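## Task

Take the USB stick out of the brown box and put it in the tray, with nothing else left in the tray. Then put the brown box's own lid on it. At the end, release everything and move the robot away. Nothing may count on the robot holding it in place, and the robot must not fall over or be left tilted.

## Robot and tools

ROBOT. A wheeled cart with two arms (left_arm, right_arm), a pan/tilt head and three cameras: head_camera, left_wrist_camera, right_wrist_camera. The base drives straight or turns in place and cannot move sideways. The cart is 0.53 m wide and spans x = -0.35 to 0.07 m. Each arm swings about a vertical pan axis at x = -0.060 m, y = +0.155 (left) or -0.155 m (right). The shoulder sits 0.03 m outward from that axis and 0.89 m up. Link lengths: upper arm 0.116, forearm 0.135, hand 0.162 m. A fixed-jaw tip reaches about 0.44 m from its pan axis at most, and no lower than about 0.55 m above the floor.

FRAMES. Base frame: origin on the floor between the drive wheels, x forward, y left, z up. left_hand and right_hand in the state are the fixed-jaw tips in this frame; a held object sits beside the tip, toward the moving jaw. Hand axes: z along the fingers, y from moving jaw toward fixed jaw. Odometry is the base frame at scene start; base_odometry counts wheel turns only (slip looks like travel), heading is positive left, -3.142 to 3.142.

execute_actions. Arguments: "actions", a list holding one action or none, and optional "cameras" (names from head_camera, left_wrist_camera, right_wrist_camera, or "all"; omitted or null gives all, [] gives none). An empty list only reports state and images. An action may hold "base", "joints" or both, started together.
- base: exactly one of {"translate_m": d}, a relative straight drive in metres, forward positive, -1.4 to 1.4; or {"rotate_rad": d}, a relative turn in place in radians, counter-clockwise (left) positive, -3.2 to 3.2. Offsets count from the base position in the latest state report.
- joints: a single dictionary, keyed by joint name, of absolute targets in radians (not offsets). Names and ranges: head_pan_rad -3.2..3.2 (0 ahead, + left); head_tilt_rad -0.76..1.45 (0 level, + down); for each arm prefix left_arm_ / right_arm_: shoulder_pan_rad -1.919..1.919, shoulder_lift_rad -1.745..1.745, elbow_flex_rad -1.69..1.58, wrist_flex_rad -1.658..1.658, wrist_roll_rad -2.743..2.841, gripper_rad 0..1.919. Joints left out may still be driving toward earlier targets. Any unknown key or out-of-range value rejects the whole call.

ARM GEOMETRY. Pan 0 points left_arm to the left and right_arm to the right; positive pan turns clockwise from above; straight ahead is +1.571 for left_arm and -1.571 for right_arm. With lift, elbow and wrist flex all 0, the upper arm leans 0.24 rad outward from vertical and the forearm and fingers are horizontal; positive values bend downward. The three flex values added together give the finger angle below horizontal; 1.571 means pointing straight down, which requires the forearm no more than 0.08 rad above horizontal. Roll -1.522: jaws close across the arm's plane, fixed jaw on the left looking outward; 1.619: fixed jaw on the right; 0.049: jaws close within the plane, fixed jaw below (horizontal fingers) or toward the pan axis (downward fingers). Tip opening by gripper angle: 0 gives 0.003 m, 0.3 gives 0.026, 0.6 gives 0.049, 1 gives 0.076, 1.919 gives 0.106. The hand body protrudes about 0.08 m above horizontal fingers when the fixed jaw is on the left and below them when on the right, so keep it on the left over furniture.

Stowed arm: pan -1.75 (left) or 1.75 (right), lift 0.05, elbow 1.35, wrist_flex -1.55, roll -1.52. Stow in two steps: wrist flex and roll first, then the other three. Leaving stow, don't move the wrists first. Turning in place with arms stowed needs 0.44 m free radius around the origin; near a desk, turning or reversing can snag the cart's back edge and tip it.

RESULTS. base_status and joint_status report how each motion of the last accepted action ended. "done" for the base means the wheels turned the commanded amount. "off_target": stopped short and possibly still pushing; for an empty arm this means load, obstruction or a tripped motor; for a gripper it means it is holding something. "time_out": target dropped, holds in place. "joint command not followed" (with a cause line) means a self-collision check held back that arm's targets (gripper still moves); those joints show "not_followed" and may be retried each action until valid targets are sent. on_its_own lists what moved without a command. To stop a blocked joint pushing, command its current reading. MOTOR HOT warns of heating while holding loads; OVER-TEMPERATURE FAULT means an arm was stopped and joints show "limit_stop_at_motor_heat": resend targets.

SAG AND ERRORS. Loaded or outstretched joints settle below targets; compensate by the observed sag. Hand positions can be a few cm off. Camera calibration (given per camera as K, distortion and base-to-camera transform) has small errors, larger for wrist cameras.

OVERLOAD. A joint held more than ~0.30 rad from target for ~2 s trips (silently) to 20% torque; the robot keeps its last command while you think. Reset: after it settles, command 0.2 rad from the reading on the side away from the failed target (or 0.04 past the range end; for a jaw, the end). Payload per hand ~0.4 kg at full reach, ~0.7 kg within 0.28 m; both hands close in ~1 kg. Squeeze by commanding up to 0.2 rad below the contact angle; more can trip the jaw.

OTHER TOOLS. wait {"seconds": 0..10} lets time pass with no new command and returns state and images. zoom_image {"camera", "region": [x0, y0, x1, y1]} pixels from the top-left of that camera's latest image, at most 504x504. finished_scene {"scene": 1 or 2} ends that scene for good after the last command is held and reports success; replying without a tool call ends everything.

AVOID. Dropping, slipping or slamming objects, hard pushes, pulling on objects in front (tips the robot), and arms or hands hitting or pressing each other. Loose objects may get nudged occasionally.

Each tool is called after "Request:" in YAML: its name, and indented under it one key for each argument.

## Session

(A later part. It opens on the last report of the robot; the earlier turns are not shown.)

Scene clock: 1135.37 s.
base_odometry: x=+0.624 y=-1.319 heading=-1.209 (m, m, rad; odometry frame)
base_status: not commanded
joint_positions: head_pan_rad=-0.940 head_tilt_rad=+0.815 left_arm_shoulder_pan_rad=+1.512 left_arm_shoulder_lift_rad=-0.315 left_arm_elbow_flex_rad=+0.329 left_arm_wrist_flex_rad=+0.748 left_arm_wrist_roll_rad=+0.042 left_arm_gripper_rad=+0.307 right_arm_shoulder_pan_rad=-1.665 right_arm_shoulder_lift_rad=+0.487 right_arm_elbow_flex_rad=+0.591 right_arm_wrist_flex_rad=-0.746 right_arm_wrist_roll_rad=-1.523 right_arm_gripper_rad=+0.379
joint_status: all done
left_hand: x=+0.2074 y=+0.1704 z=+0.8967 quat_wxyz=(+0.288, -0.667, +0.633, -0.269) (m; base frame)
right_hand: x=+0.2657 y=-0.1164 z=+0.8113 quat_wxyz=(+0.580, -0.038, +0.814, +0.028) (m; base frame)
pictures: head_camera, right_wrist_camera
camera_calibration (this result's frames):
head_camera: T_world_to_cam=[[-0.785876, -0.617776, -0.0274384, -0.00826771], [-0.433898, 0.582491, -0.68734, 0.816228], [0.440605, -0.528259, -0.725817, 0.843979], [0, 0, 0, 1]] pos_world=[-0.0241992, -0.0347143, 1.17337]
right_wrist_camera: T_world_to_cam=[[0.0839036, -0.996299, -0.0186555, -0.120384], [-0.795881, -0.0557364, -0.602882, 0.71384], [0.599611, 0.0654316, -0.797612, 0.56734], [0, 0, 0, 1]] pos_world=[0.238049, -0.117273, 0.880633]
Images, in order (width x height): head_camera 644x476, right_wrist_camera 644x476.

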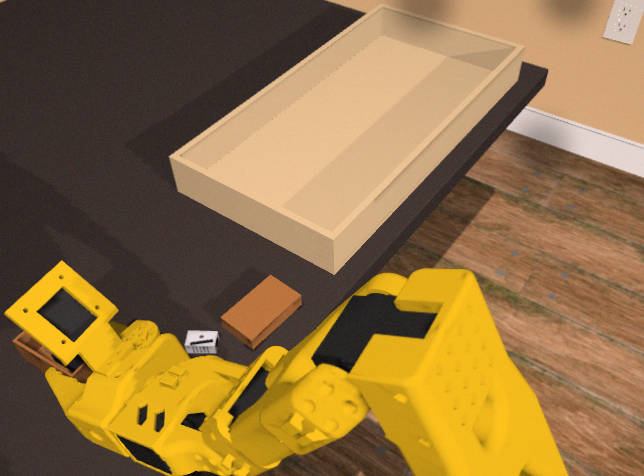

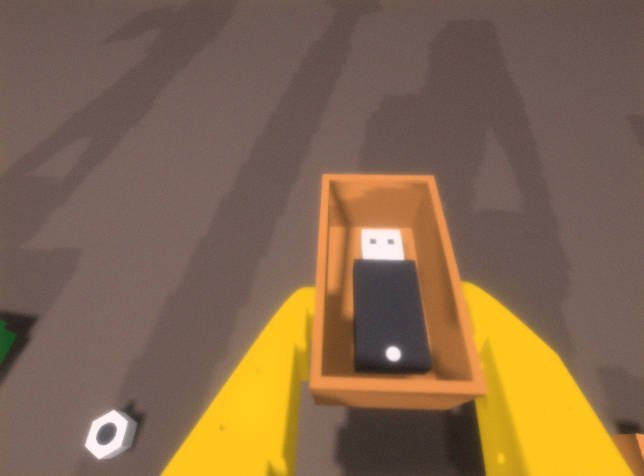

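Request:
execute_actions:
  actions:
    - {"base": {"translate_m": 0.11}, "joints": {"right_arm_elbow_flex_rad": -0.32, "right_arm_wrist_flex_rad": 0.135, "right_arm_shoulder_pan_rad": -0.645, "head_pan_rad": -1.1, "head_tilt_rad": 0.78}}
  cameras: ["head_camera", "right_wrist_camera"]

Scene clock: 1186.70 s.
base_odometry: x=+0.663 y=-1.421 heading=-1.205 (m, m, rad; odometry frame)
base_status: done
joint_positions: head_pan_rad=-1.090 head_tilt_rad=+0.795 left_arm_shoulder_pan_rad=+1.512 left_arm_shoulder_lift_rad=-0.315 left_arm_elbow_flex_rad=+0.329 left_arm_wrist_flex_rad=+0.748 left_arm_wrist_roll_rad=+0.042 left_arm_gripper_rad=+0.307 right_arm_shoulder_pan_rad=-0.651 right_arm_shoulder_lift_rad=+0.487 right_arm_elbow_flex_rad=-0.280 right_arm_wrist_flex_rad=+0.135 right_arm_wrist_roll_rad=-1.523 right_arm_gripper_rad=+0.379
joint_status: all done
left_hand: x=+0.2074 y=+0.1704 z=+0.8967 quat_wxyz=(+0.288, -0.667, +0.633, -0.269) (m; base frame)
right_hand: x=+0.1838 y=-0.4622 z=+0.9036 quat_wxyz=(+0.517, +0.363, +0.732, -0.256) (m; base frame)
pictures: head_camera, right_wrist_camera
camera_calibration (this result's frames):
head_camera: T_world_to_cam=[[-0.869154, -0.493819, -0.0267213, -0.0130072], [-0.335473, 0.628431, -0.701806, 0.837504], [0.363358, -0.601014, -0.711866, 0.824291], [0, 0, 0, 1]] pos_world=[-0.0298575, -0.0373267, 1.1742]
right_wrist_camera: T_world_to_cam=[[-0.801551, -0.597638, -0.0185593, -0.109349], [-0.471284, 0.650578, -0.595516, 0.945232], [0.367977, -0.46859, -0.803129, 0.513466], [0, 0, 0, 1]] pos_world=[0.16888, -0.439694, 0.973251]
Images, in order (width x height): head_camera 644x476, right_wrist_camera 644x476.

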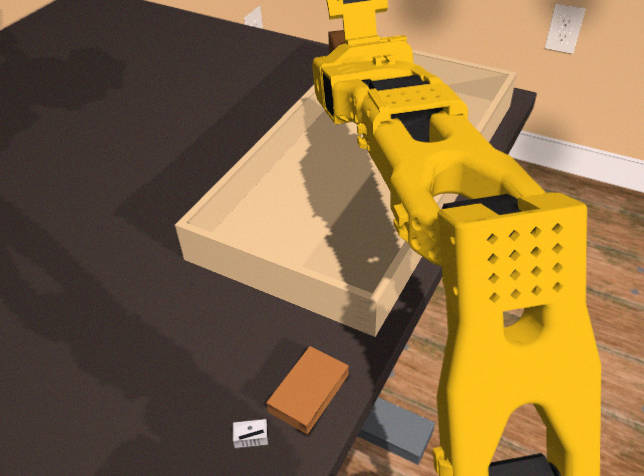

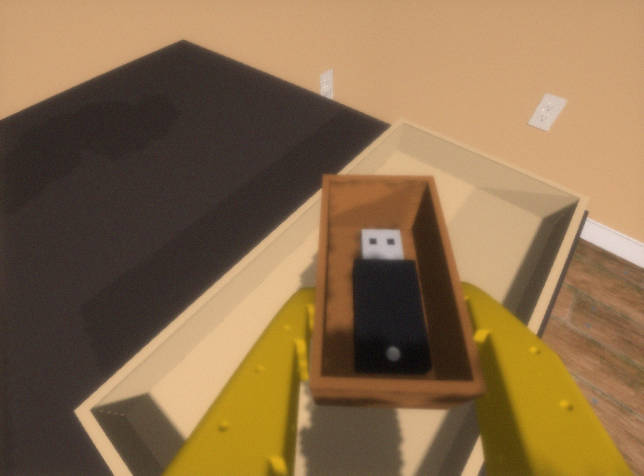

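Request:
execute_actions:
  actions:
    - {"joints": {"right_arm_shoulder_lift_rad": 1.04, "right_arm_elbow_flex_rad": -0.735}}
  cameras: ["head_camera", "right_wrist_camera"]

Scene clock: 1192.13 s.
base_odometry: x=+0.663 y=-1.421 heading=-1.205 (m, m, rad; odometry frame)
base_status: not commanded
joint_positions: head_pan_rad=-1.090 head_tilt_rad=+0.795 left_arm_shoulder_pan_rad=+1.512 left_arm_shoulder_lift_rad=-0.315 left_arm_elbow_flex_rad=+0.329 left_arm_wrist_flex_rad=+0.748 left_arm_wrist_roll_rad=+0.042 left_arm_gripper_rad=+0.307 right_arm_shoulder_pan_rad=-0.651 right_arm_shoulder_lift_rad=+1.069 right_arm_elbow_flex_rad=-0.697 right_arm_wrist_flex_rad=+0.135 right_arm_wrist_roll_rad=-1.523 right_arm_gripper_rad=+0.379
joint_status: all done
left_hand: x=+0.2074 y=+0.1704 z=+0.8967 quat_wxyz=(+0.288, -0.667, +0.633, -0.269) (m; base frame)
right_hand: x=+0.1949 y=-0.4768 z=+0.8015 quat_wxyz=(+0.455, +0.383, +0.772, -0.225) (m; base frame)
pictures: head_camera, right_wrist_camera
camera_calibration (this result's frames):
head_camera: T_world_to_cam=[[-0.869154, -0.493819, -0.0267213, -0.0130072], [-0.335473, 0.628431, -0.701806, 0.837504], [0.363358, -0.601014, -0.711866, 0.824291], [0, 0, 0, 1]] pos_world=[-0.0298575, -0.0373267, 1.1742]
right_wrist_camera: T_world_to_cam=[[-0.803303, -0.595339, -0.016588, -0.111194], [-0.523725, 0.719386, -0.456285, 0.830568], [0.283577, -0.357847, -0.889679, 0.559129], [0, 0, 0, 1]] pos_world=[0.187111, -0.463615, 0.874576]
Images, in order (width x height): head_camera 644x476, right_wrist_camera 644x476.

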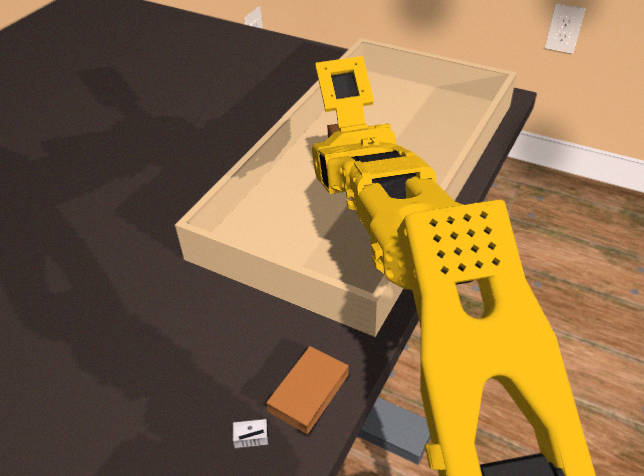

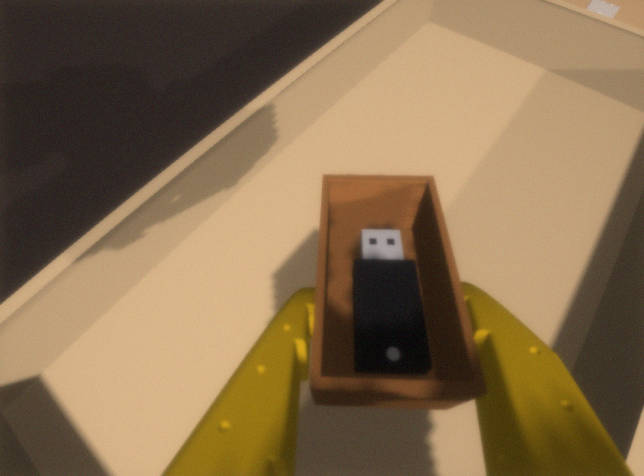

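Request:
execute_actions:
  actions:
    - {"joints": {"right_arm_shoulder_lift_rad": 1.125, "right_arm_wrist_roll_rad": -0.3}}
  cameras: ["head_camera", "right_wrist_camera"]

Scene clock: 1200.37 s.
base_odometry: x=+0.663 y=-1.421 heading=-1.205 (m, m, rad; odometry frame)
base_status: not commanded
joint_positions: head_pan_rad=-1.090 head_tilt_rad=+0.795 left_arm_shoulder_pan_rad=+1.512 left_arm_shoulder_lift_rad=-0.315 left_arm_elbow_flex_rad=+0.329 left_arm_wrist_flex_rad=+0.748 left_arm_wrist_roll_rad=+0.042 left_arm_gripper_rad=+0.307 right_arm_shoulder_pan_rad=-0.651 right_arm_shoulder_lift_rad=+1.155 right_arm_elbow_flex_rad=-0.702 right_arm_wrist_flex_rad=+0.135 right_arm_wrist_roll_rad=-0.309 right_arm_gripper_rad=+0.379
joint_status: all done
left_hand: x=+0.2074 y=+0.1704 z=+0.8967 quat_wxyz=(+0.288, -0.667, +0.633, -0.269) (m; base frame)
right_hand: x=+0.1830 y=-0.4699 z=+0.7644 quat_wxyz=(+0.228, -0.129, +0.872, -0.413) (m; base frame)
pictures: head_camera, right_wrist_camera
camera_calibration (this result's frames):
head_camera: T_world_to_cam=[[-0.869154, -0.493819, -0.0267213, -0.0130072], [-0.335473, 0.628431, -0.701806, 0.837504], [0.363358, -0.601014, -0.711867, 0.824291], [0, 0, 0, 1]] pos_world=[-0.0298575, -0.0373267, 1.1742]
right_wrist_camera: T_world_to_cam=[[0.0164697, -0.631133, 0.7755, -0.8896], [-0.997968, 0.0373697, 0.0516073, 0.180519], [-0.0615513, -0.774774, -0.629235, 0.200106], [0, 0, 0, 1]] pos_world=[0.207121, -0.413165, 0.806482]
Images, in order (width x height): head_camera 644x476, right_wrist_camera 644x476.

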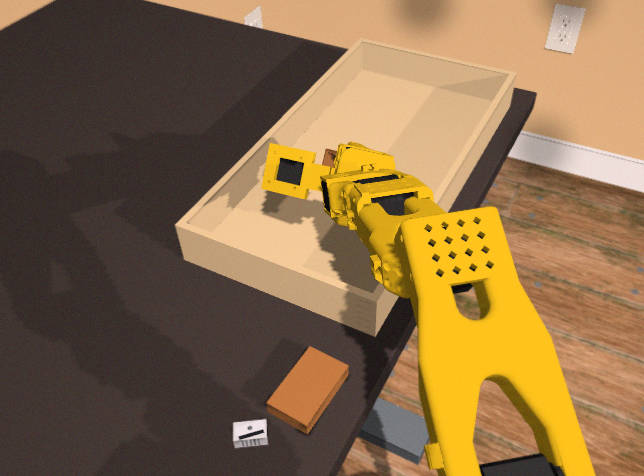

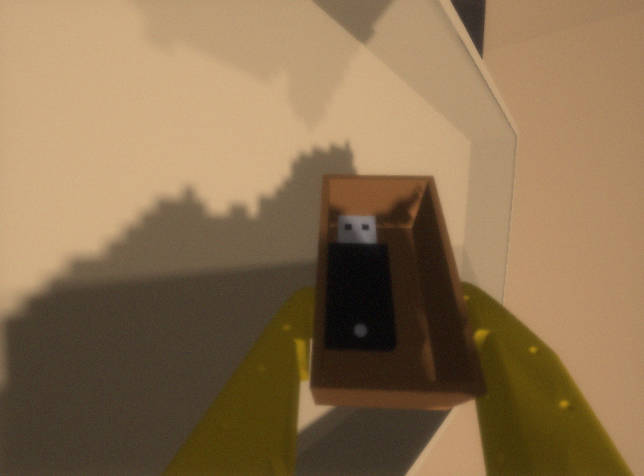

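Request:
execute_actions:
  actions:
    - {"joints": {"right_arm_wrist_roll_rad": 0.45}}
  cameras: ["head_camera", "right_wrist_camera"]

Scene clock: 1205.10 s.
base_odometry: x=+0.663 y=-1.421 heading=-1.205 (m, m, rad; odometry frame)
base_status: not commanded
joint_positions: head_pan_rad=-1.090 head_tilt_rad=+0.795 left_arm_shoulder_pan_rad=+1.512 left_arm_shoulder_lift_rad=-0.315 left_arm_elbow_flex_rad=+0.329 left_arm_wrist_flex_rad=+0.748 left_arm_wrist_roll_rad=+0.042 left_arm_gripper_rad=+0.307 right_arm_shoulder_pan_rad=-0.651 right_arm_shoulder_lift_rad=+1.155 right_arm_elbow_flex_rad=-0.702 right_arm_wrist_flex_rad=+0.135 right_arm_wrist_roll_rad=+0.439 right_arm_gripper_rad=+0.379
joint_status: all done
left_hand: x=+0.2074 y=+0.1704 z=+0.8967 quat_wxyz=(+0.288, -0.667, +0.633, -0.269) (m; base frame)
right_hand: x=+0.1785 y=-0.4735 z=+0.7646 quat_wxyz=(+0.061, -0.439, +0.765, -0.468) (m; base frame)
pictures: head_camera, right_wrist_camera
camera_calibration (this result's frames):
head_camera: T_world_to_cam=[[-0.869154, -0.493819, -0.0267213, -0.0130072], [-0.335473, 0.628431, -0.701806, 0.837504], [0.363358, -0.601014, -0.711866, 0.824291], [0, 0, 0, 1]] pos_world=[-0.0298575, -0.0373267, 1.1742]
right_wrist_camera: T_world_to_cam=[[0.599056, -0.189238, 0.778024, -0.788641], [-0.797121, -0.232805, 0.557135, -0.374152], [0.0756972, -0.953934, -0.290309, -0.171306], [0, 0, 0, 1]] pos_world=[0.187163, -0.39976, 0.772304]
Images, in order (width x height): head_camera 644x476, right_wrist_camera 644x476.

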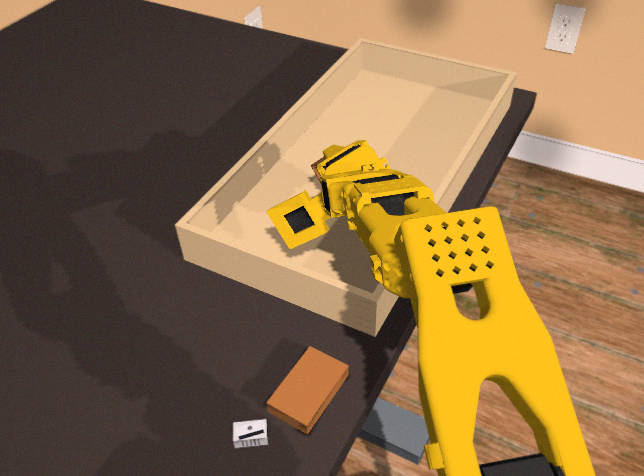

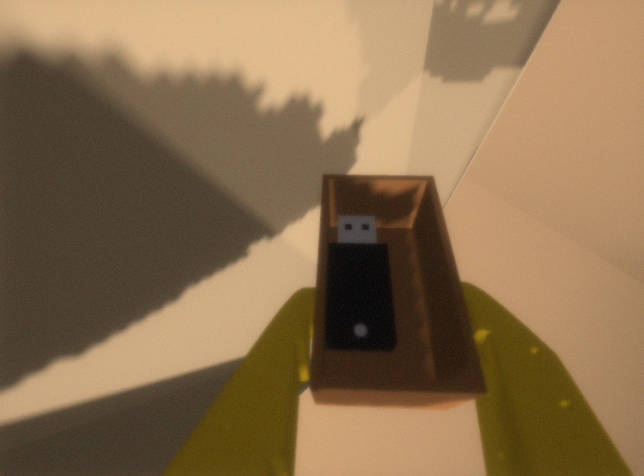

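Request:
zoom_image:
  camera: "head_camera"
  region: [170, 120, 430, 340]

Region (170, 120, 430, 340) of head_camera's 644x476 image, scaled by 1.938; it fills the top 426 rows of this view, and the rest is white.

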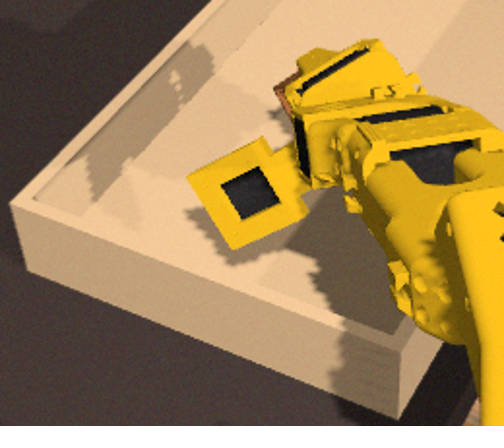

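Request:
execute_actions:
  actions:
    - {"joints": {"right_arm_shoulder_lift_rad": 1.075, "right_arm_wrist_roll_rad": 0.8}}
  cameras: ["head_camera", "right_wrist_camera"]

Scene clock: 1258.53 s.
base_odometry: x=+0.663 y=-1.421 heading=-1.205 (m, m, rad; odometry frame)
base_status: not commanded
joint_positions: head_pan_rad=-1.090 head_tilt_rad=+0.795 left_arm_shoulder_pan_rad=+1.512 left_arm_shoulder_lift_rad=-0.315 left_arm_elbow_flex_rad=+0.329 left_arm_wrist_flex_rad=+0.748 left_arm_wrist_roll_rad=+0.042 left_arm_gripper_rad=+0.307 right_arm_shoulder_pan_rad=-0.651 right_arm_shoulder_lift_rad=+1.141 right_arm_elbow_flex_rad=-0.702 right_arm_wrist_flex_rad=+0.135 right_arm_wrist_roll_rad=+0.791 right_arm_gripper_rad=+0.379
joint_status: all done
left_hand: x=+0.2074 y=+0.1704 z=+0.8967 quat_wxyz=(+0.288, -0.667, +0.633, -0.269) (m; base frame)
right_hand: x=+0.1782 y=-0.4770 z=+0.7710 quat_wxyz=(-0.022, -0.563, +0.674, -0.478) (m; base frame)
pictures: head_camera, right_wrist_camera
camera_calibration (this result's frames):
head_camera: T_world_to_cam=[[-0.869154, -0.493819, -0.0267213, -0.0130072], [-0.335473, 0.628431, -0.701806, 0.837504], [0.363358, -0.601014, -0.711866, 0.824291], [0, 0, 0, 1]] pos_world=[-0.0298575, -0.0373267, 1.1742]
right_wrist_camera: T_world_to_cam=[[0.77041, 0.0787094, 0.632671, -0.58479], [-0.60067, -0.243003, 0.761673, -0.576282], [0.213692, -0.966827, -0.139933, -0.319402], [0, 0, 0, 1]] pos_world=[0.172627, -0.402816, 0.764224]
Images, in order (width x height): head_camera 644x476, right_wrist_camera 644x476.

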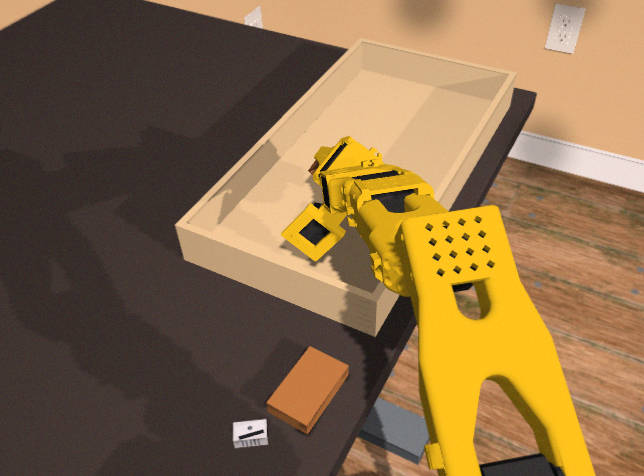

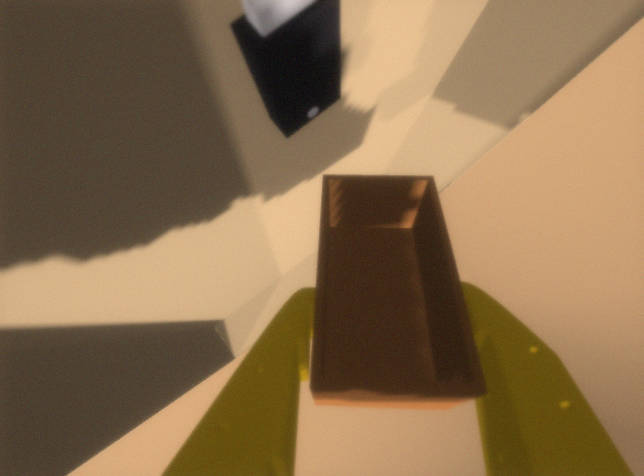

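Request:
execute_actions:
  actions:
    - {"joints": {"right_arm_shoulder_lift_rad": 0.75, "right_arm_wrist_flex_rad": -1.0, "right_arm_wrist_roll_rad": -1.533}}
  cameras: ["head_camera"]

Request:
execute_actions:
  actions:
    - {"base": {"translate_m": -0.11}, "joints": {"right_arm_shoulder_lift_rad": 0.984, "right_arm_elbow_flex_rad": 0.586, "right_arm_wrist_flex_rad": -1.364, "right_arm_shoulder_pan_rad": -1.672, "head_pan_rad": -0.75, "head_tilt_rad": 0.9}}
  cameras: ["head_camera", "right_wrist_camera"]

Scene clock: 1289.50 s.
base_odometry: x=+0.663 y=-1.421 heading=-1.205 (m, m, rad; odometry frame)
base_status: not commanded
joint_positions: head_pan_rad=-1.090 head_tilt_rad=+0.795 left_arm_shoulder_pan_rad=+1.512 left_arm_shoulder_lift_rad=-0.315 left_arm_elbow_flex_rad=+0.329 left_arm_wrist_flex_rad=+0.748 left_arm_wrist_roll_rad=+0.042 left_arm_gripper_rad=+0.307 right_arm_shoulder_pan_rad=-0.651 right_arm_shoulder_lift_rad=+0.811 right_arm_elbow_flex_rad=-0.702 right_arm_wrist_flex_rad=-0.990 right_arm_wrist_roll_rad=-1.523 right_arm_gripper_rad=+0.379
joint_status: all done
left_hand: x=+0.2074 y=+0.1704 z=+0.8967 quat_wxyz=(+0.288, -0.667, +0.633, -0.269) (m; base frame)
right_hand: x=+0.1694 y=-0.4433 z=+1.0654 quat_wxyz=(+0.843, +0.150, +0.303, -0.417) (m; base frame)
pictures: head_camera
camera_calibration (this result's frames):
head_camera: T_world_to_cam=[[-0.869154, -0.493819, -0.0267213, -0.0130072], [-0.335473, 0.628431, -0.701806, 0.837504], [0.363358, -0.601014, -0.711867, 0.824291], [0, 0, 0, 1]] pos_world=[-0.0298575, -0.0373267, 1.1742]
Images, in order (width x height): head_camera 644x476.

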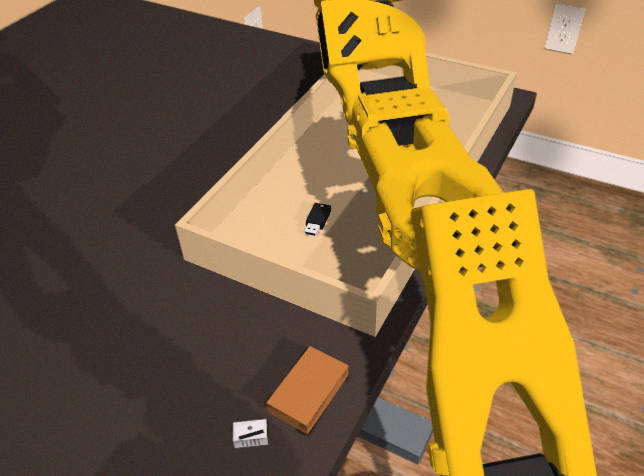

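Scene clock: 1291.07 s.
base_odometry: x=+0.624 y=-1.319 heading=-1.208 (m, m, rad; odometry frame)
base_status: done
joint_positions: head_pan_rad=-0.760 head_tilt_rad=+0.895 left_arm_shoulder_pan_rad=+1.512 left_arm_shoulder_lift_rad=-0.315 left_arm_elbow_flex_rad=+0.329 left_arm_wrist_flex_rad=+0.748 left_arm_wrist_roll_rad=+0.042 left_arm_gripper_rad=+0.307 right_arm_shoulder_pan_rad=-1.665 right_arm_shoulder_lift_rad=+1.009 right_arm_elbow_flex_rad=+0.585 right_arm_wrist_flex_rad=-1.350 right_arm_wrist_roll_rad=-1.523 right_arm_gripper_rad=+0.379
joint_status: all done
left_hand: x=+0.2074 y=+0.1704 z=+0.8967 quat_wxyz=(+0.288, -0.667, +0.633, -0.269) (m; base frame)
right_hand: x=+0.2363 y=-0.1192 z=+0.7563 quat_wxyz=(+0.615, -0.037, +0.787, +0.029) (m; base frame)
pictures: head_camera, right_wrist_camera
camera_calibration (this result's frames):
head_camera: T_world_to_cam=[[-0.664217, -0.74693, -0.0301856, 0.000612379], [-0.569429, 0.531707, -0.626928, 0.740323], [0.484321, -0.399227, -0.778492, 0.906663], [0, 0, 0, 1]] pos_world=[-0.0171482, -0.0312131, 1.16998]
right_wrist_camera: T_world_to_cam=[[0.0855947, -0.996139, -0.0195029, -0.121454], [-0.73941, -0.0503906, -0.671367, 0.696299], [0.667792, 0.071886, -0.740869, 0.483018], [0, 0, 0, 1]] pos_world=[0.202691, -0.120621, 0.822956]
Images, in order (width x height): head_camera 644x476, right_wrist_camera 644x476.

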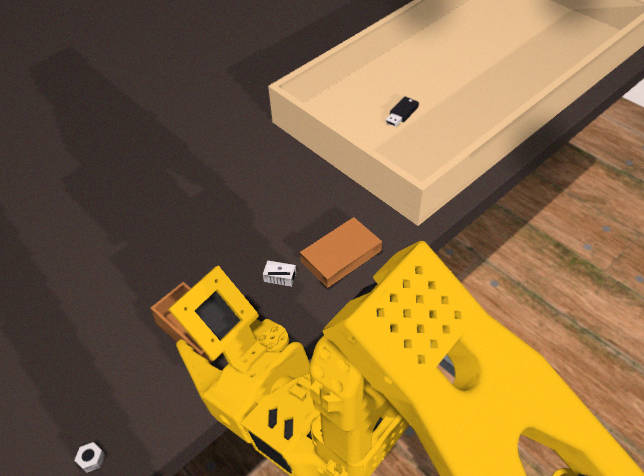

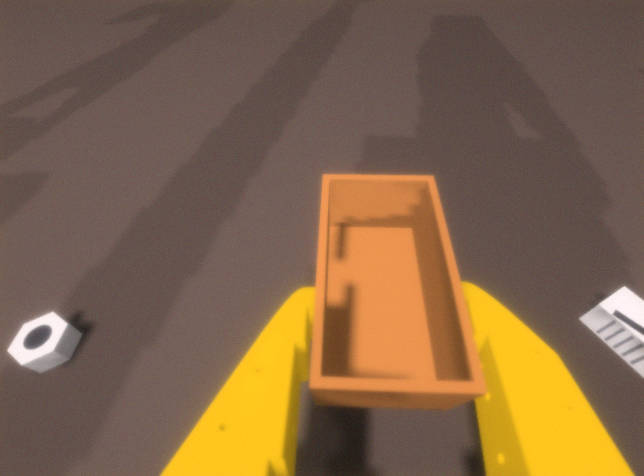

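Request:
execute_actions:
  actions:
    - {"joints": {"right_arm_shoulder_lift_rad": 1.066}}
  cameras: ["head_camera", "right_wrist_camera"]

Scene clock: 1297.90 s.
base_odometry: x=+0.624 y=-1.319 heading=-1.208 (m, m, rad; odometry frame)
base_status: not commanded
joint_positions: head_pan_rad=-0.760 head_tilt_rad=+0.895 left_arm_shoulder_pan_rad=+1.512 left_arm_shoulder_lift_rad=-0.315 left_arm_elbow_flex_rad=+0.329 left_arm_wrist_flex_rad=+0.748 left_arm_wrist_roll_rad=+0.042 left_arm_gripper_rad=+0.307 right_arm_shoulder_pan_rad=-1.665 right_arm_shoulder_lift_rad=+1.076 right_arm_elbow_flex_rad=+0.585 right_arm_wrist_flex_rad=-1.350 right_arm_wrist_roll_rad=-1.523 right_arm_gripper_rad=+0.379
joint_status: all done
left_hand: x=+0.2074 y=+0.1704 z=+0.8967 quat_wxyz=(+0.288, -0.667, +0.633, -0.269) (m; base frame)
right_hand: x=+0.2265 y=-0.1201 z=+0.7386 quat_wxyz=(+0.588, -0.038, +0.807, +0.028) (m; base frame)
pictures: head_camera, right_wrist_camera
camera_calibration (this result's frames):
head_camera: T_world_to_cam=[[-0.664217, -0.74693, -0.0301856, 0.000612377], [-0.569429, 0.531707, -0.626928, 0.740323], [0.484321, -0.399227, -0.778492, 0.906663], [0, 0, 0, 1]] pos_world=[-0.0171482, -0.0312131, 1.16998]
right_wrist_camera: T_world_to_cam=[[0.0843048, -0.996261, -0.0188739, -0.122073], [-0.782809, -0.054499, -0.619871, 0.648346], [0.616525, 0.0670327, -0.784477, 0.519741], [0, 0, 0, 1]] pos_world=[0.19739, -0.121122, 0.807311]
Images, in order (width x height): head_camera 644x476, right_wrist_camera 644x476.

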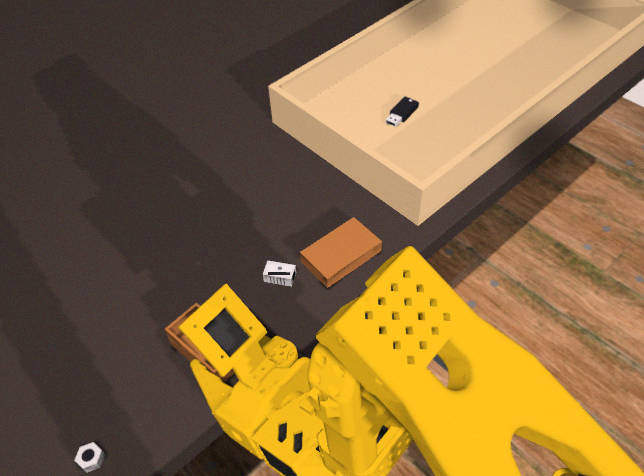

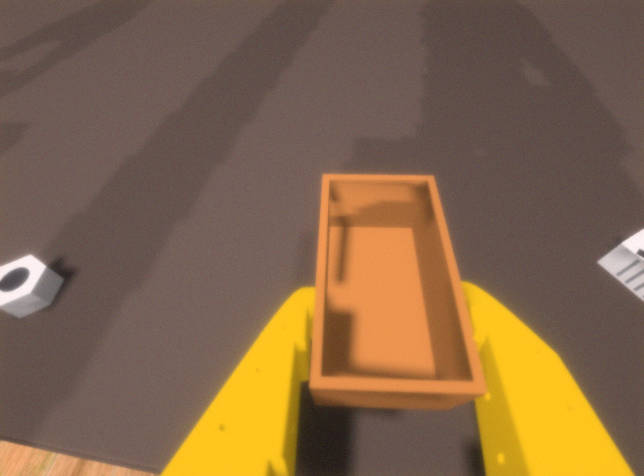

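Request:
execute_actions:
  actions:
    - {"joints": {"right_arm_shoulder_lift_rad": 1.08}}
  cameras: ["right_wrist_camera"]

Scene clock: 1301.73 s.
base_odometry: x=+0.624 y=-1.319 heading=-1.208 (m, m, rad; odometry frame)
base_status: not commanded
joint_positions: head_pan_rad=-0.760 head_tilt_rad=+0.895 left_arm_shoulder_pan_rad=+1.512 left_arm_shoulder_lift_rad=-0.315 left_arm_elbow_flex_rad=+0.329 left_arm_wrist_flex_rad=+0.748 left_arm_wrist_roll_rad=+0.042 left_arm_gripper_rad=+0.307 right_arm_shoulder_pan_rad=-1.665 right_arm_shoulder_lift_rad=+1.089 right_arm_elbow_flex_rad=+0.585 right_arm_wrist_flex_rad=-1.352 right_arm_wrist_roll_rad=-1.523 right_arm_gripper_rad=+0.379
joint_status: all done
left_hand: x=+0.2074 y=+0.1704 z=+0.8967 quat_wxyz=(+0.288, -0.667, +0.633, -0.269) (m; base frame)
right_hand: x=+0.2246 y=-0.1203 z=+0.7356 quat_wxyz=(+0.584, -0.038, +0.810, +0.028) (m; base frame)
pictures: right_wrist_camera
camera_calibration (this result's frames):
right_wrist_camera: T_world_to_cam=[[0.0841036, -0.99628, -0.0187658, -0.122184], [-0.78939, -0.055122, -0.611412, 0.640266], [0.608103, 0.0662355, -0.79109, 0.525255], [0, 0, 0, 1]] pos_world=[0.196286, -0.121227, 0.804697]
Images, in order (width x height): right_wrist_camera 644x476.

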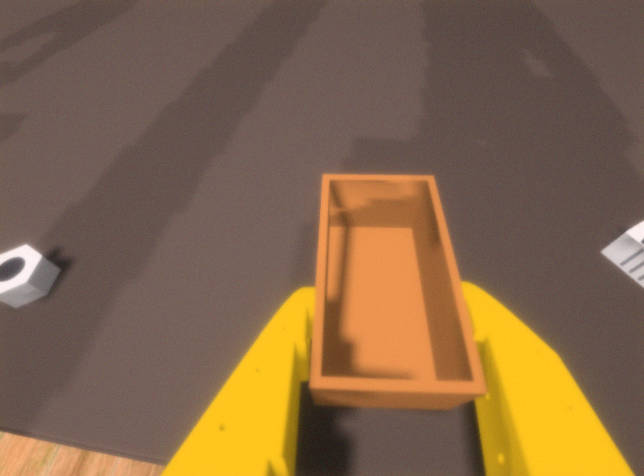

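Request:
execute_actions:
  actions:
    - {"joints": {"right_arm_gripper_rad": 0.62}}
  cameras: ["right_wrist_camera"]

Scene clock: 1308.47 s.
base_odometry: x=+0.624 y=-1.319 heading=-1.208 (m, m, rad; odometry frame)
base_status: not commanded
joint_positions: head_pan_rad=-0.760 head_tilt_rad=+0.895 left_arm_shoulder_pan_rad=+1.512 left_arm_shoulder_lift_rad=-0.315 left_arm_elbow_flex_rad=+0.329 left_arm_wrist_flex_rad=+0.748 left_arm_wrist_roll_rad=+0.042 left_arm_gripper_rad=+0.307 right_arm_shoulder_pan_rad=-1.665 right_arm_shoulder_lift_rad=+1.090 right_arm_elbow_flex_rad=+0.585 right_arm_wrist_flex_rad=-1.352 right_arm_wrist_roll_rad=-1.523 right_arm_gripper_rad=+0.610
joint_status: all done
left_hand: x=+0.2074 y=+0.1704 z=+0.8967 quat_wxyz=(+0.288, -0.667, +0.633, -0.269) (m; base frame)
right_hand: x=+0.2244 y=-0.1203 z=+0.7352 quat_wxyz=(+0.583, -0.038, +0.811, +0.028) (m; base frame)
pictures: right_wrist_camera
camera_calibration (this result's frames):
right_wrist_camera: T_world_to_cam=[[0.084075, -0.996283, -0.0187502, -0.122199], [-0.790323, -0.0552103, -0.610198, 0.639139], [0.606894, 0.066121, -0.792027, 0.52604], [0, 0, 0, 1]] pos_world=[0.196149, -0.12124, 0.804348]
Images, in order (width x height): right_wrist_camera 644x476.

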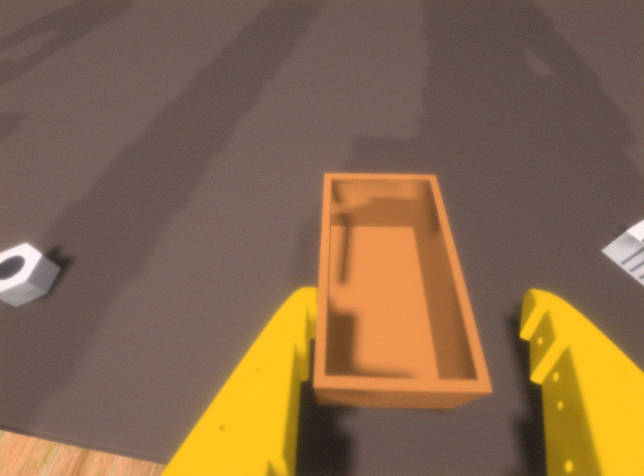

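Request:
execute_actions:
  actions:
    - {"joints": {"right_arm_shoulder_lift_rad": 0.83, "right_arm_shoulder_pan_rad": -1.685}}
  cameras: ["right_wrist_camera"]

Request:
execute_actions:
  actions:
    - {"base": {"translate_m": 0.09}, "joints": {"right_arm_shoulder_lift_rad": 0.358, "right_arm_elbow_flex_rad": 0.119, "right_arm_wrist_flex_rad": 1.017, "right_arm_shoulder_pan_rad": -1.014, "right_arm_wrist_roll_rad": 0.5, "right_arm_gripper_rad": 0.68, "head_pan_rad": -0.9, "head_tilt_rad": 1.05}}
  cameras: ["head_camera", "right_wrist_camera"]

Scene clock: 1352.20 s.
base_odometry: x=+0.624 y=-1.319 heading=-1.208 (m, m, rad; odometry frame)
base_status: not commanded
joint_positions: head_pan_rad=-0.760 head_tilt_rad=+0.895 left_arm_shoulder_pan_rad=+1.512 left_arm_shoulder_lift_rad=-0.315 left_arm_elbow_flex_rad=+0.329 left_arm_wrist_flex_rad=+0.748 left_arm_wrist_roll_rad=+0.042 left_arm_gripper_rad=+0.307 right_arm_shoulder_pan_rad=-1.679 right_arm_shoulder_lift_rad=+0.876 right_arm_elbow_flex_rad=+0.586 right_arm_wrist_flex_rad=-1.352 right_arm_wrist_roll_rad=-1.523 right_arm_gripper_rad=+0.611
joint_status: all done
left_hand: x=+0.2074 y=+0.1704 z=+0.8967 quat_wxyz=(+0.288, -0.667, +0.633, -0.269) (m; base frame)
right_hand: x=+0.2515 y=-0.1134 z=+0.7932 quat_wxyz=(+0.666, -0.040, +0.744, +0.036) (m; base frame)
pictures: right_wrist_camera
camera_calibration (this result's frames):
right_wrist_camera: T_world_to_cam=[[0.101995, -0.994574, -0.0204829, -0.119435], [-0.643285, -0.0502361, -0.763977, 0.781813], [0.758803, 0.0910982, -0.644918, 0.402998], [0, 0, 0, 1]] pos_world=[0.209314, -0.116224, 0.854741]
Images, in order (width x height): right_wrist_camera 644x476.

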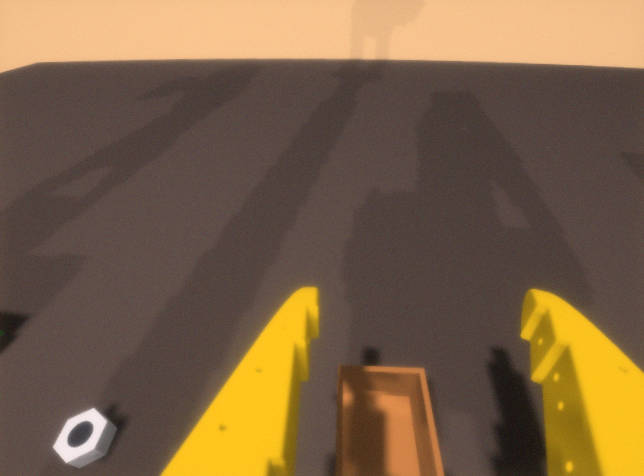

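Scene clock: 1354.53 s.
base_odometry: x=+0.656 y=-1.403 heading=-1.205 (m, m, rad; odometry frame)
base_status: done
joint_positions: head_pan_rad=-0.890 head_tilt_rad=+1.045 left_arm_shoulder_pan_rad=+1.512 left_arm_shoulder_lift_rad=-0.317 left_arm_elbow_flex_rad=+0.329 left_arm_wrist_flex_rad=+0.748 left_arm_wrist_roll_rad=+0.042 left_arm_gripper_rad=+0.307 right_arm_shoulder_pan_rad=-1.019 right_arm_shoulder_lift_rad=+0.402 right_arm_elbow_flex_rad=+0.145 right_arm_wrist_flex_rad=+1.012 right_arm_wrist_roll_rad=+0.490 right_arm_gripper_rad=+0.671
joint_status: all done
left_hand: x=+0.2074 y=+0.1704 z=+0.8971 quat_wxyz=(+0.288, -0.666, +0.633, -0.270) (m; base frame)
right_hand: x=+0.1195 y=-0.2698 z=+0.7604 quat_wxyz=(+0.002, -0.667, +0.745, -0.006) (m; base frame)
pictures: head_camera, right_wrist_camera
camera_calibration (this result's frames):
head_camera: T_world_to_cam=[[-0.758587, -0.650642, -0.0347962, 0.00148379], [-0.549174, 0.667199, -0.503243, 0.598914], [0.350647, -0.362644, -0.863444, 0.99816], [0, 0, 0, 1]] pos_world=[-0.019968, -0.0366522, 1.16331]
right_wrist_camera: T_world_to_cam=[[0.991372, -0.130222, 0.0149476, -0.16224], [-0.116124, -0.819654, 0.560965, -0.614075], [-0.0607979, -0.557861, -0.827704, 0.558102], [0, 0, 0, 1]] pos_world=[0.123463, -0.213113, 0.808843]
Images, in order (width x height): head_camera 644x476, right_wrist_camera 644x476.

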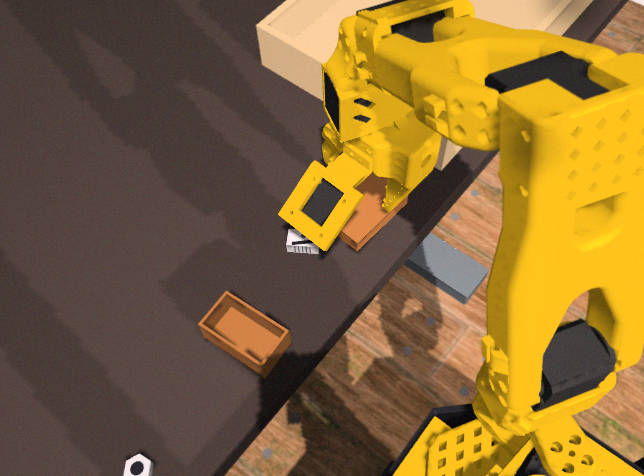

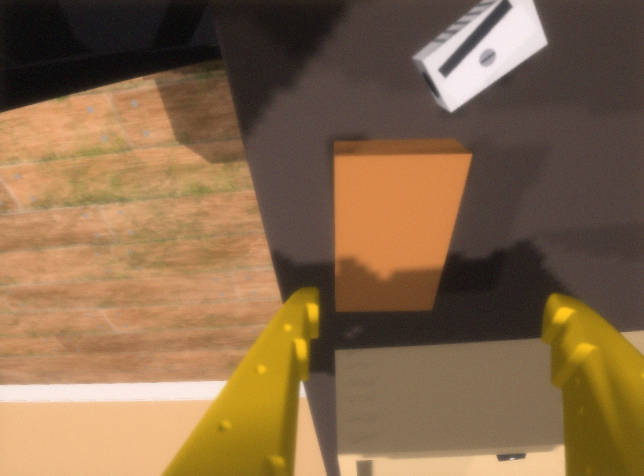

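Request:
execute_actions:
  actions:
    - {"joints": {"right_arm_shoulder_lift_rad": 0.563, "right_arm_elbow_flex_rad": 0.165, "right_arm_wrist_flex_rad": 0.815}}
  cameras: ["head_camera", "right_wrist_camera"]

Scene clock: 1374.27 s.
base_odometry: x=+0.656 y=-1.403 heading=-1.205 (m, m, rad; odometry frame)
base_status: not commanded
joint_positions: head_pan_rad=-0.890 head_tilt_rad=+1.045 left_arm_shoulder_pan_rad=+1.512 left_arm_shoulder_lift_rad=-0.317 left_arm_elbow_flex_rad=+0.329 left_arm_wrist_flex_rad=+0.748 left_arm_wrist_roll_rad=+0.042 left_arm_gripper_rad=+0.307 right_arm_shoulder_pan_rad=-1.019 right_arm_shoulder_lift_rad=+0.576 right_arm_elbow_flex_rad=+0.166 right_arm_wrist_flex_rad=+0.821 right_arm_wrist_roll_rad=+0.490 right_arm_gripper_rad=+0.671
joint_status: all done
left_hand: x=+0.2074 y=+0.1704 z=+0.8971 quat_wxyz=(+0.288, -0.666, +0.633, -0.270) (m; base frame)
right_hand: x=+0.1189 y=-0.2694 z=+0.7252 quat_wxyz=(+0.001, -0.667, +0.745, -0.004) (m; base frame)
pictures: head_camera, right_wrist_camera
camera_calibration (this result's frames):
head_camera: T_world_to_cam=[[-0.758587, -0.650642, -0.0347962, 0.00148378], [-0.549174, 0.667199, -0.503243, 0.598914], [0.350647, -0.362645, -0.863444, 0.99816], [0, 0, 0, 1]] pos_world=[-0.019968, -0.0366522, 1.16331]
right_wrist_camera: T_world_to_cam=[[0.991423, -0.130253, 0.0107475, -0.157997], [-0.113928, -0.821005, 0.559439, -0.593553], [-0.0640446, -0.555864, -0.828802, 0.5308], [0, 0, 0, 1]] pos_world=[0.123015, -0.212837, 0.773683]
Images, in order (width x height): head_camera 644x476, right_wrist_camera 644x476.

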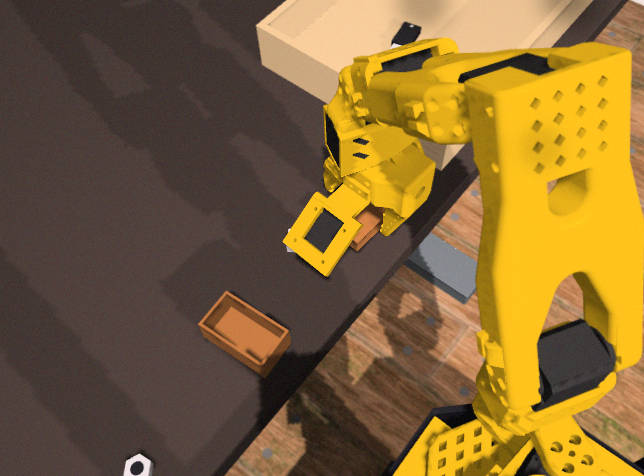

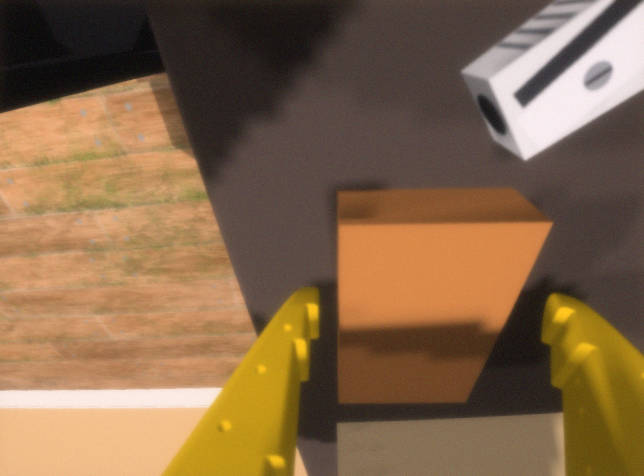

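Request:
execute_actions:
  actions:
    - {"joints": {"right_arm_shoulder_lift_rad": 0.597, "right_arm_elbow_flex_rad": 0.097, "right_arm_wrist_flex_rad": 0.834, "right_arm_gripper_rad": 0.32}}
  cameras: ["right_wrist_camera"]

Scene clock: 1394.93 s.
base_odometry: x=+0.656 y=-1.403 heading=-1.205 (m, m, rad; odometry frame)
base_status: not commanded
joint_positions: head_pan_rad=-0.890 head_tilt_rad=+1.045 left_arm_shoulder_pan_rad=+1.512 left_arm_shoulder_lift_rad=-0.317 left_arm_elbow_flex_rad=+0.329 left_arm_wrist_flex_rad=+0.748 left_arm_wrist_roll_rad=+0.042 left_arm_gripper_rad=+0.307 right_arm_shoulder_pan_rad=-1.019 right_arm_shoulder_lift_rad=+0.610 right_arm_elbow_flex_rad=+0.122 right_arm_wrist_flex_rad=+0.828 right_arm_wrist_roll_rad=+0.490 right_arm_gripper_rad=+0.448
joint_status: right_arm_gripper_rad off_target (ended at +0.448, target +0.320); the others done
left_hand: x=+0.2074 y=+0.1704 z=+0.8971 quat_wxyz=(+0.288, -0.666, +0.633, -0.270) (m; base frame)
right_hand: x=+0.1223 y=-0.2716 z=+0.7233 quat_wxyz=(+0.002, -0.667, +0.745, -0.005) (m; base frame)
pictures: right_wrist_camera
camera_calibration (this result's frames):
right_wrist_camera: T_world_to_cam=[[0.991391, -0.130233, 0.0135476, -0.163687], [-0.115391, -0.820105, 0.560458, -0.5942], [-0.0618797, -0.557196, -0.828072, 0.527184], [0, 0, 0, 1]] pos_world=[0.126335, -0.214879, 0.771788]
Images, in order (width x height): right_wrist_camera 644x476.

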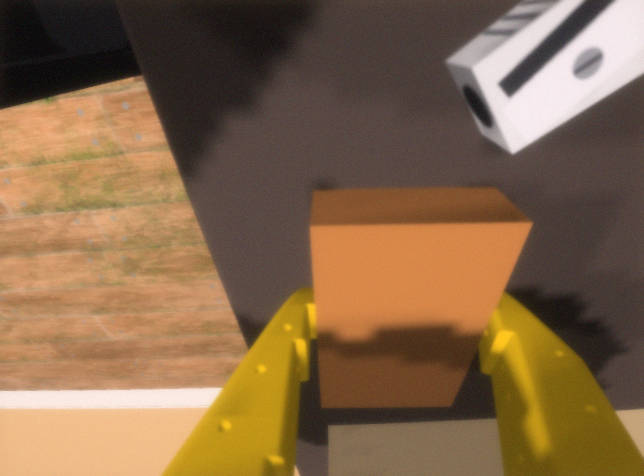

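Request:
execute_actions:
  actions:
    - {"joints": {"right_arm_shoulder_lift_rad": 0.33, "right_arm_wrist_flex_rad": 1.05, "right_arm_wrist_roll_rad": 0.1}}
  cameras: []

Request:
execute_actions:
  actions:
    - {"joints": {"right_arm_shoulder_lift_rad": 0.265, "right_arm_elbow_flex_rad": 0.22, "right_arm_wrist_flex_rad": 1.023, "right_arm_shoulder_pan_rad": -1.72, "right_arm_wrist_roll_rad": -1.583, "head_pan_rad": -0.45, "head_tilt_rad": 1.15}}
  cameras: ["head_camera", "right_wrist_camera"]

Scene clock: 1436.17 s.
base_odometry: x=+0.656 y=-1.403 heading=-1.205 (m, m, rad; odometry frame)
base_status: not commanded
joint_positions: head_pan_rad=-0.890 head_tilt_rad=+1.045 left_arm_shoulder_pan_rad=+1.512 left_arm_shoulder_lift_rad=-0.317 left_arm_elbow_flex_rad=+0.329 left_arm_wrist_flex_rad=+0.748 left_arm_wrist_roll_rad=+0.042 left_arm_gripper_rad=+0.307 right_arm_shoulder_pan_rad=-1.019 right_arm_shoulder_lift_rad=+0.375 right_arm_elbow_flex_rad=+0.120 right_arm_wrist_flex_rad=+1.044 right_arm_wrist_roll_rad=+0.110 right_arm_gripper_rad=+0.448
joint_status: all done
left_hand: x=+0.2074 y=+0.1704 z=+0.8971 quat_wxyz=(+0.288, -0.666, +0.633, -0.270) (m; base frame)
right_hand: x=+0.1235 y=-0.2689 z=+0.7682 quat_wxyz=(+0.007, -0.514, +0.858, -0.014) (m; base frame)
pictures: none
No camera images: the call's "cameras" was empty. Leave "cameras" out to get every camera's image.

Scene clock: 1438.23 s.
base_odometry: x=+0.656 y=-1.403 heading=-1.205 (m, m, rad; odometry frame)
base_status: not commanded
joint_positions: head_pan_rad=-0.460 head_tilt_rad=+1.145 left_arm_shoulder_pan_rad=+1.512 left_arm_shoulder_lift_rad=-0.317 left_arm_elbow_flex_rad=+0.329 left_arm_wrist_flex_rad=+0.748 left_arm_wrist_roll_rad=+0.042 left_arm_gripper_rad=+0.307 right_arm_shoulder_pan_rad=-1.714 right_arm_shoulder_lift_rad=+0.308 right_arm_elbow_flex_rad=+0.223 right_arm_wrist_flex_rad=+1.029 right_arm_wrist_roll_rad=-1.573 right_arm_gripper_rad=+0.448
joint_status: all done
left_hand: x=+0.2074 y=+0.1704 z=+0.8971 quat_wxyz=(+0.288, -0.666, +0.633, -0.270) (m; base frame)
right_hand: x=+0.1488 y=-0.1170 z=+0.7685 quat_wxyz=(+0.005, -0.046, +0.999, +0.001) (m; base frame)
pictures: head_camera, right_wrist_camera
camera_calibration (this result's frames):
head_camera: T_world_to_cam=[[-0.421491, -0.90606, -0.0374367, 0.0203665], [-0.818499, 0.397882, -0.414426, 0.484028], [0.39039, -0.144035, -0.909312, 1.05282], [0, 0, 0, 1]] pos_world=[-0.00625107, -0.0224893, 1.1587]
right_wrist_camera: T_world_to_cam=[[0.0717337, -0.99742, 0.00293058, -0.126902], [-0.834512, -0.0584078, 0.547885, -0.2839], [-0.5463, -0.0417474, -0.836549, 0.791193], [0, 0, 0, 1]] pos_world=[0.204414, -0.110126, 0.817788]
Images, in order (width x height): head_camera 644x476, right_wrist_camera 644x476.

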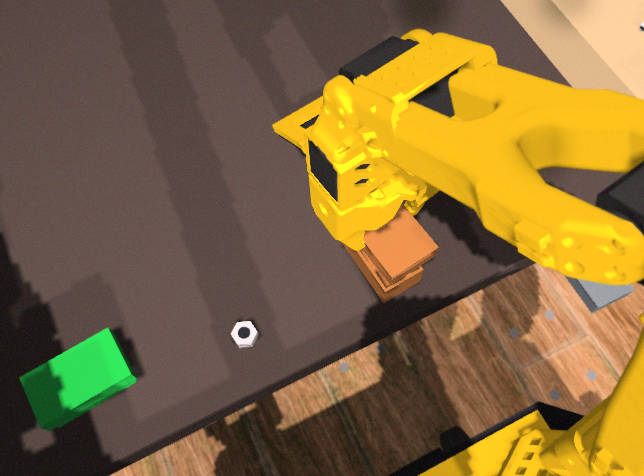

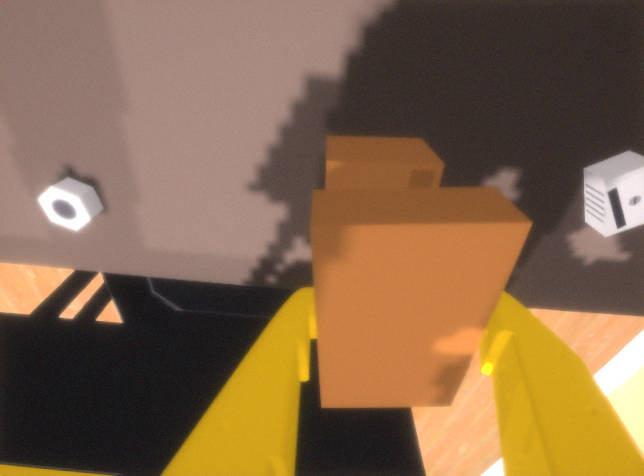

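Request:
zoom_image:
  camera: "right_wrist_camera"
  region: [290, 110, 470, 240]

Region (290, 110, 470, 240) of right_wrist_camera's 644x476 image, scaled by 2.800.

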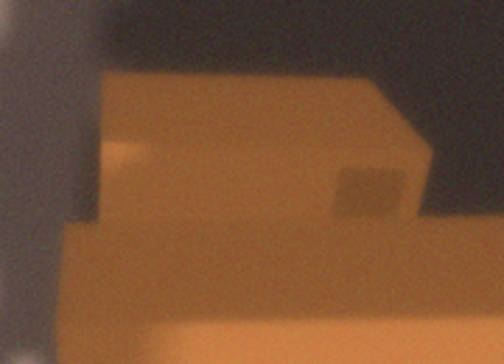

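Request:
zoom_image:
  camera: "right_wrist_camera"
  region: [440, 160, 550, 250]

Request:
zoom_image:
  camera: "right_wrist_camera"
  region: [290, 150, 370, 240]

Region (440, 160, 550, 250) of right_wrist_camera's 644x476 image, scaled by 4.582; it fills the top 412 rows of this view, and the rest is white.

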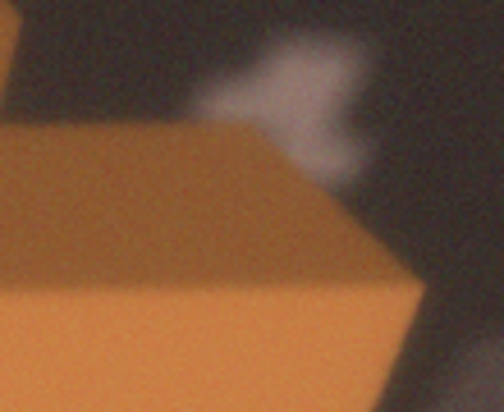

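Region (290, 150, 370, 240) of right_wrist_camera's 644x476 image, scaled by 5.600.

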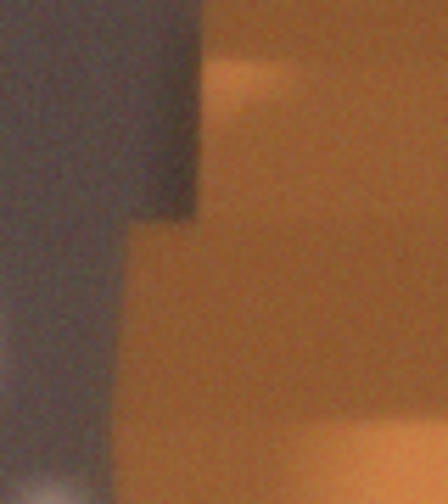

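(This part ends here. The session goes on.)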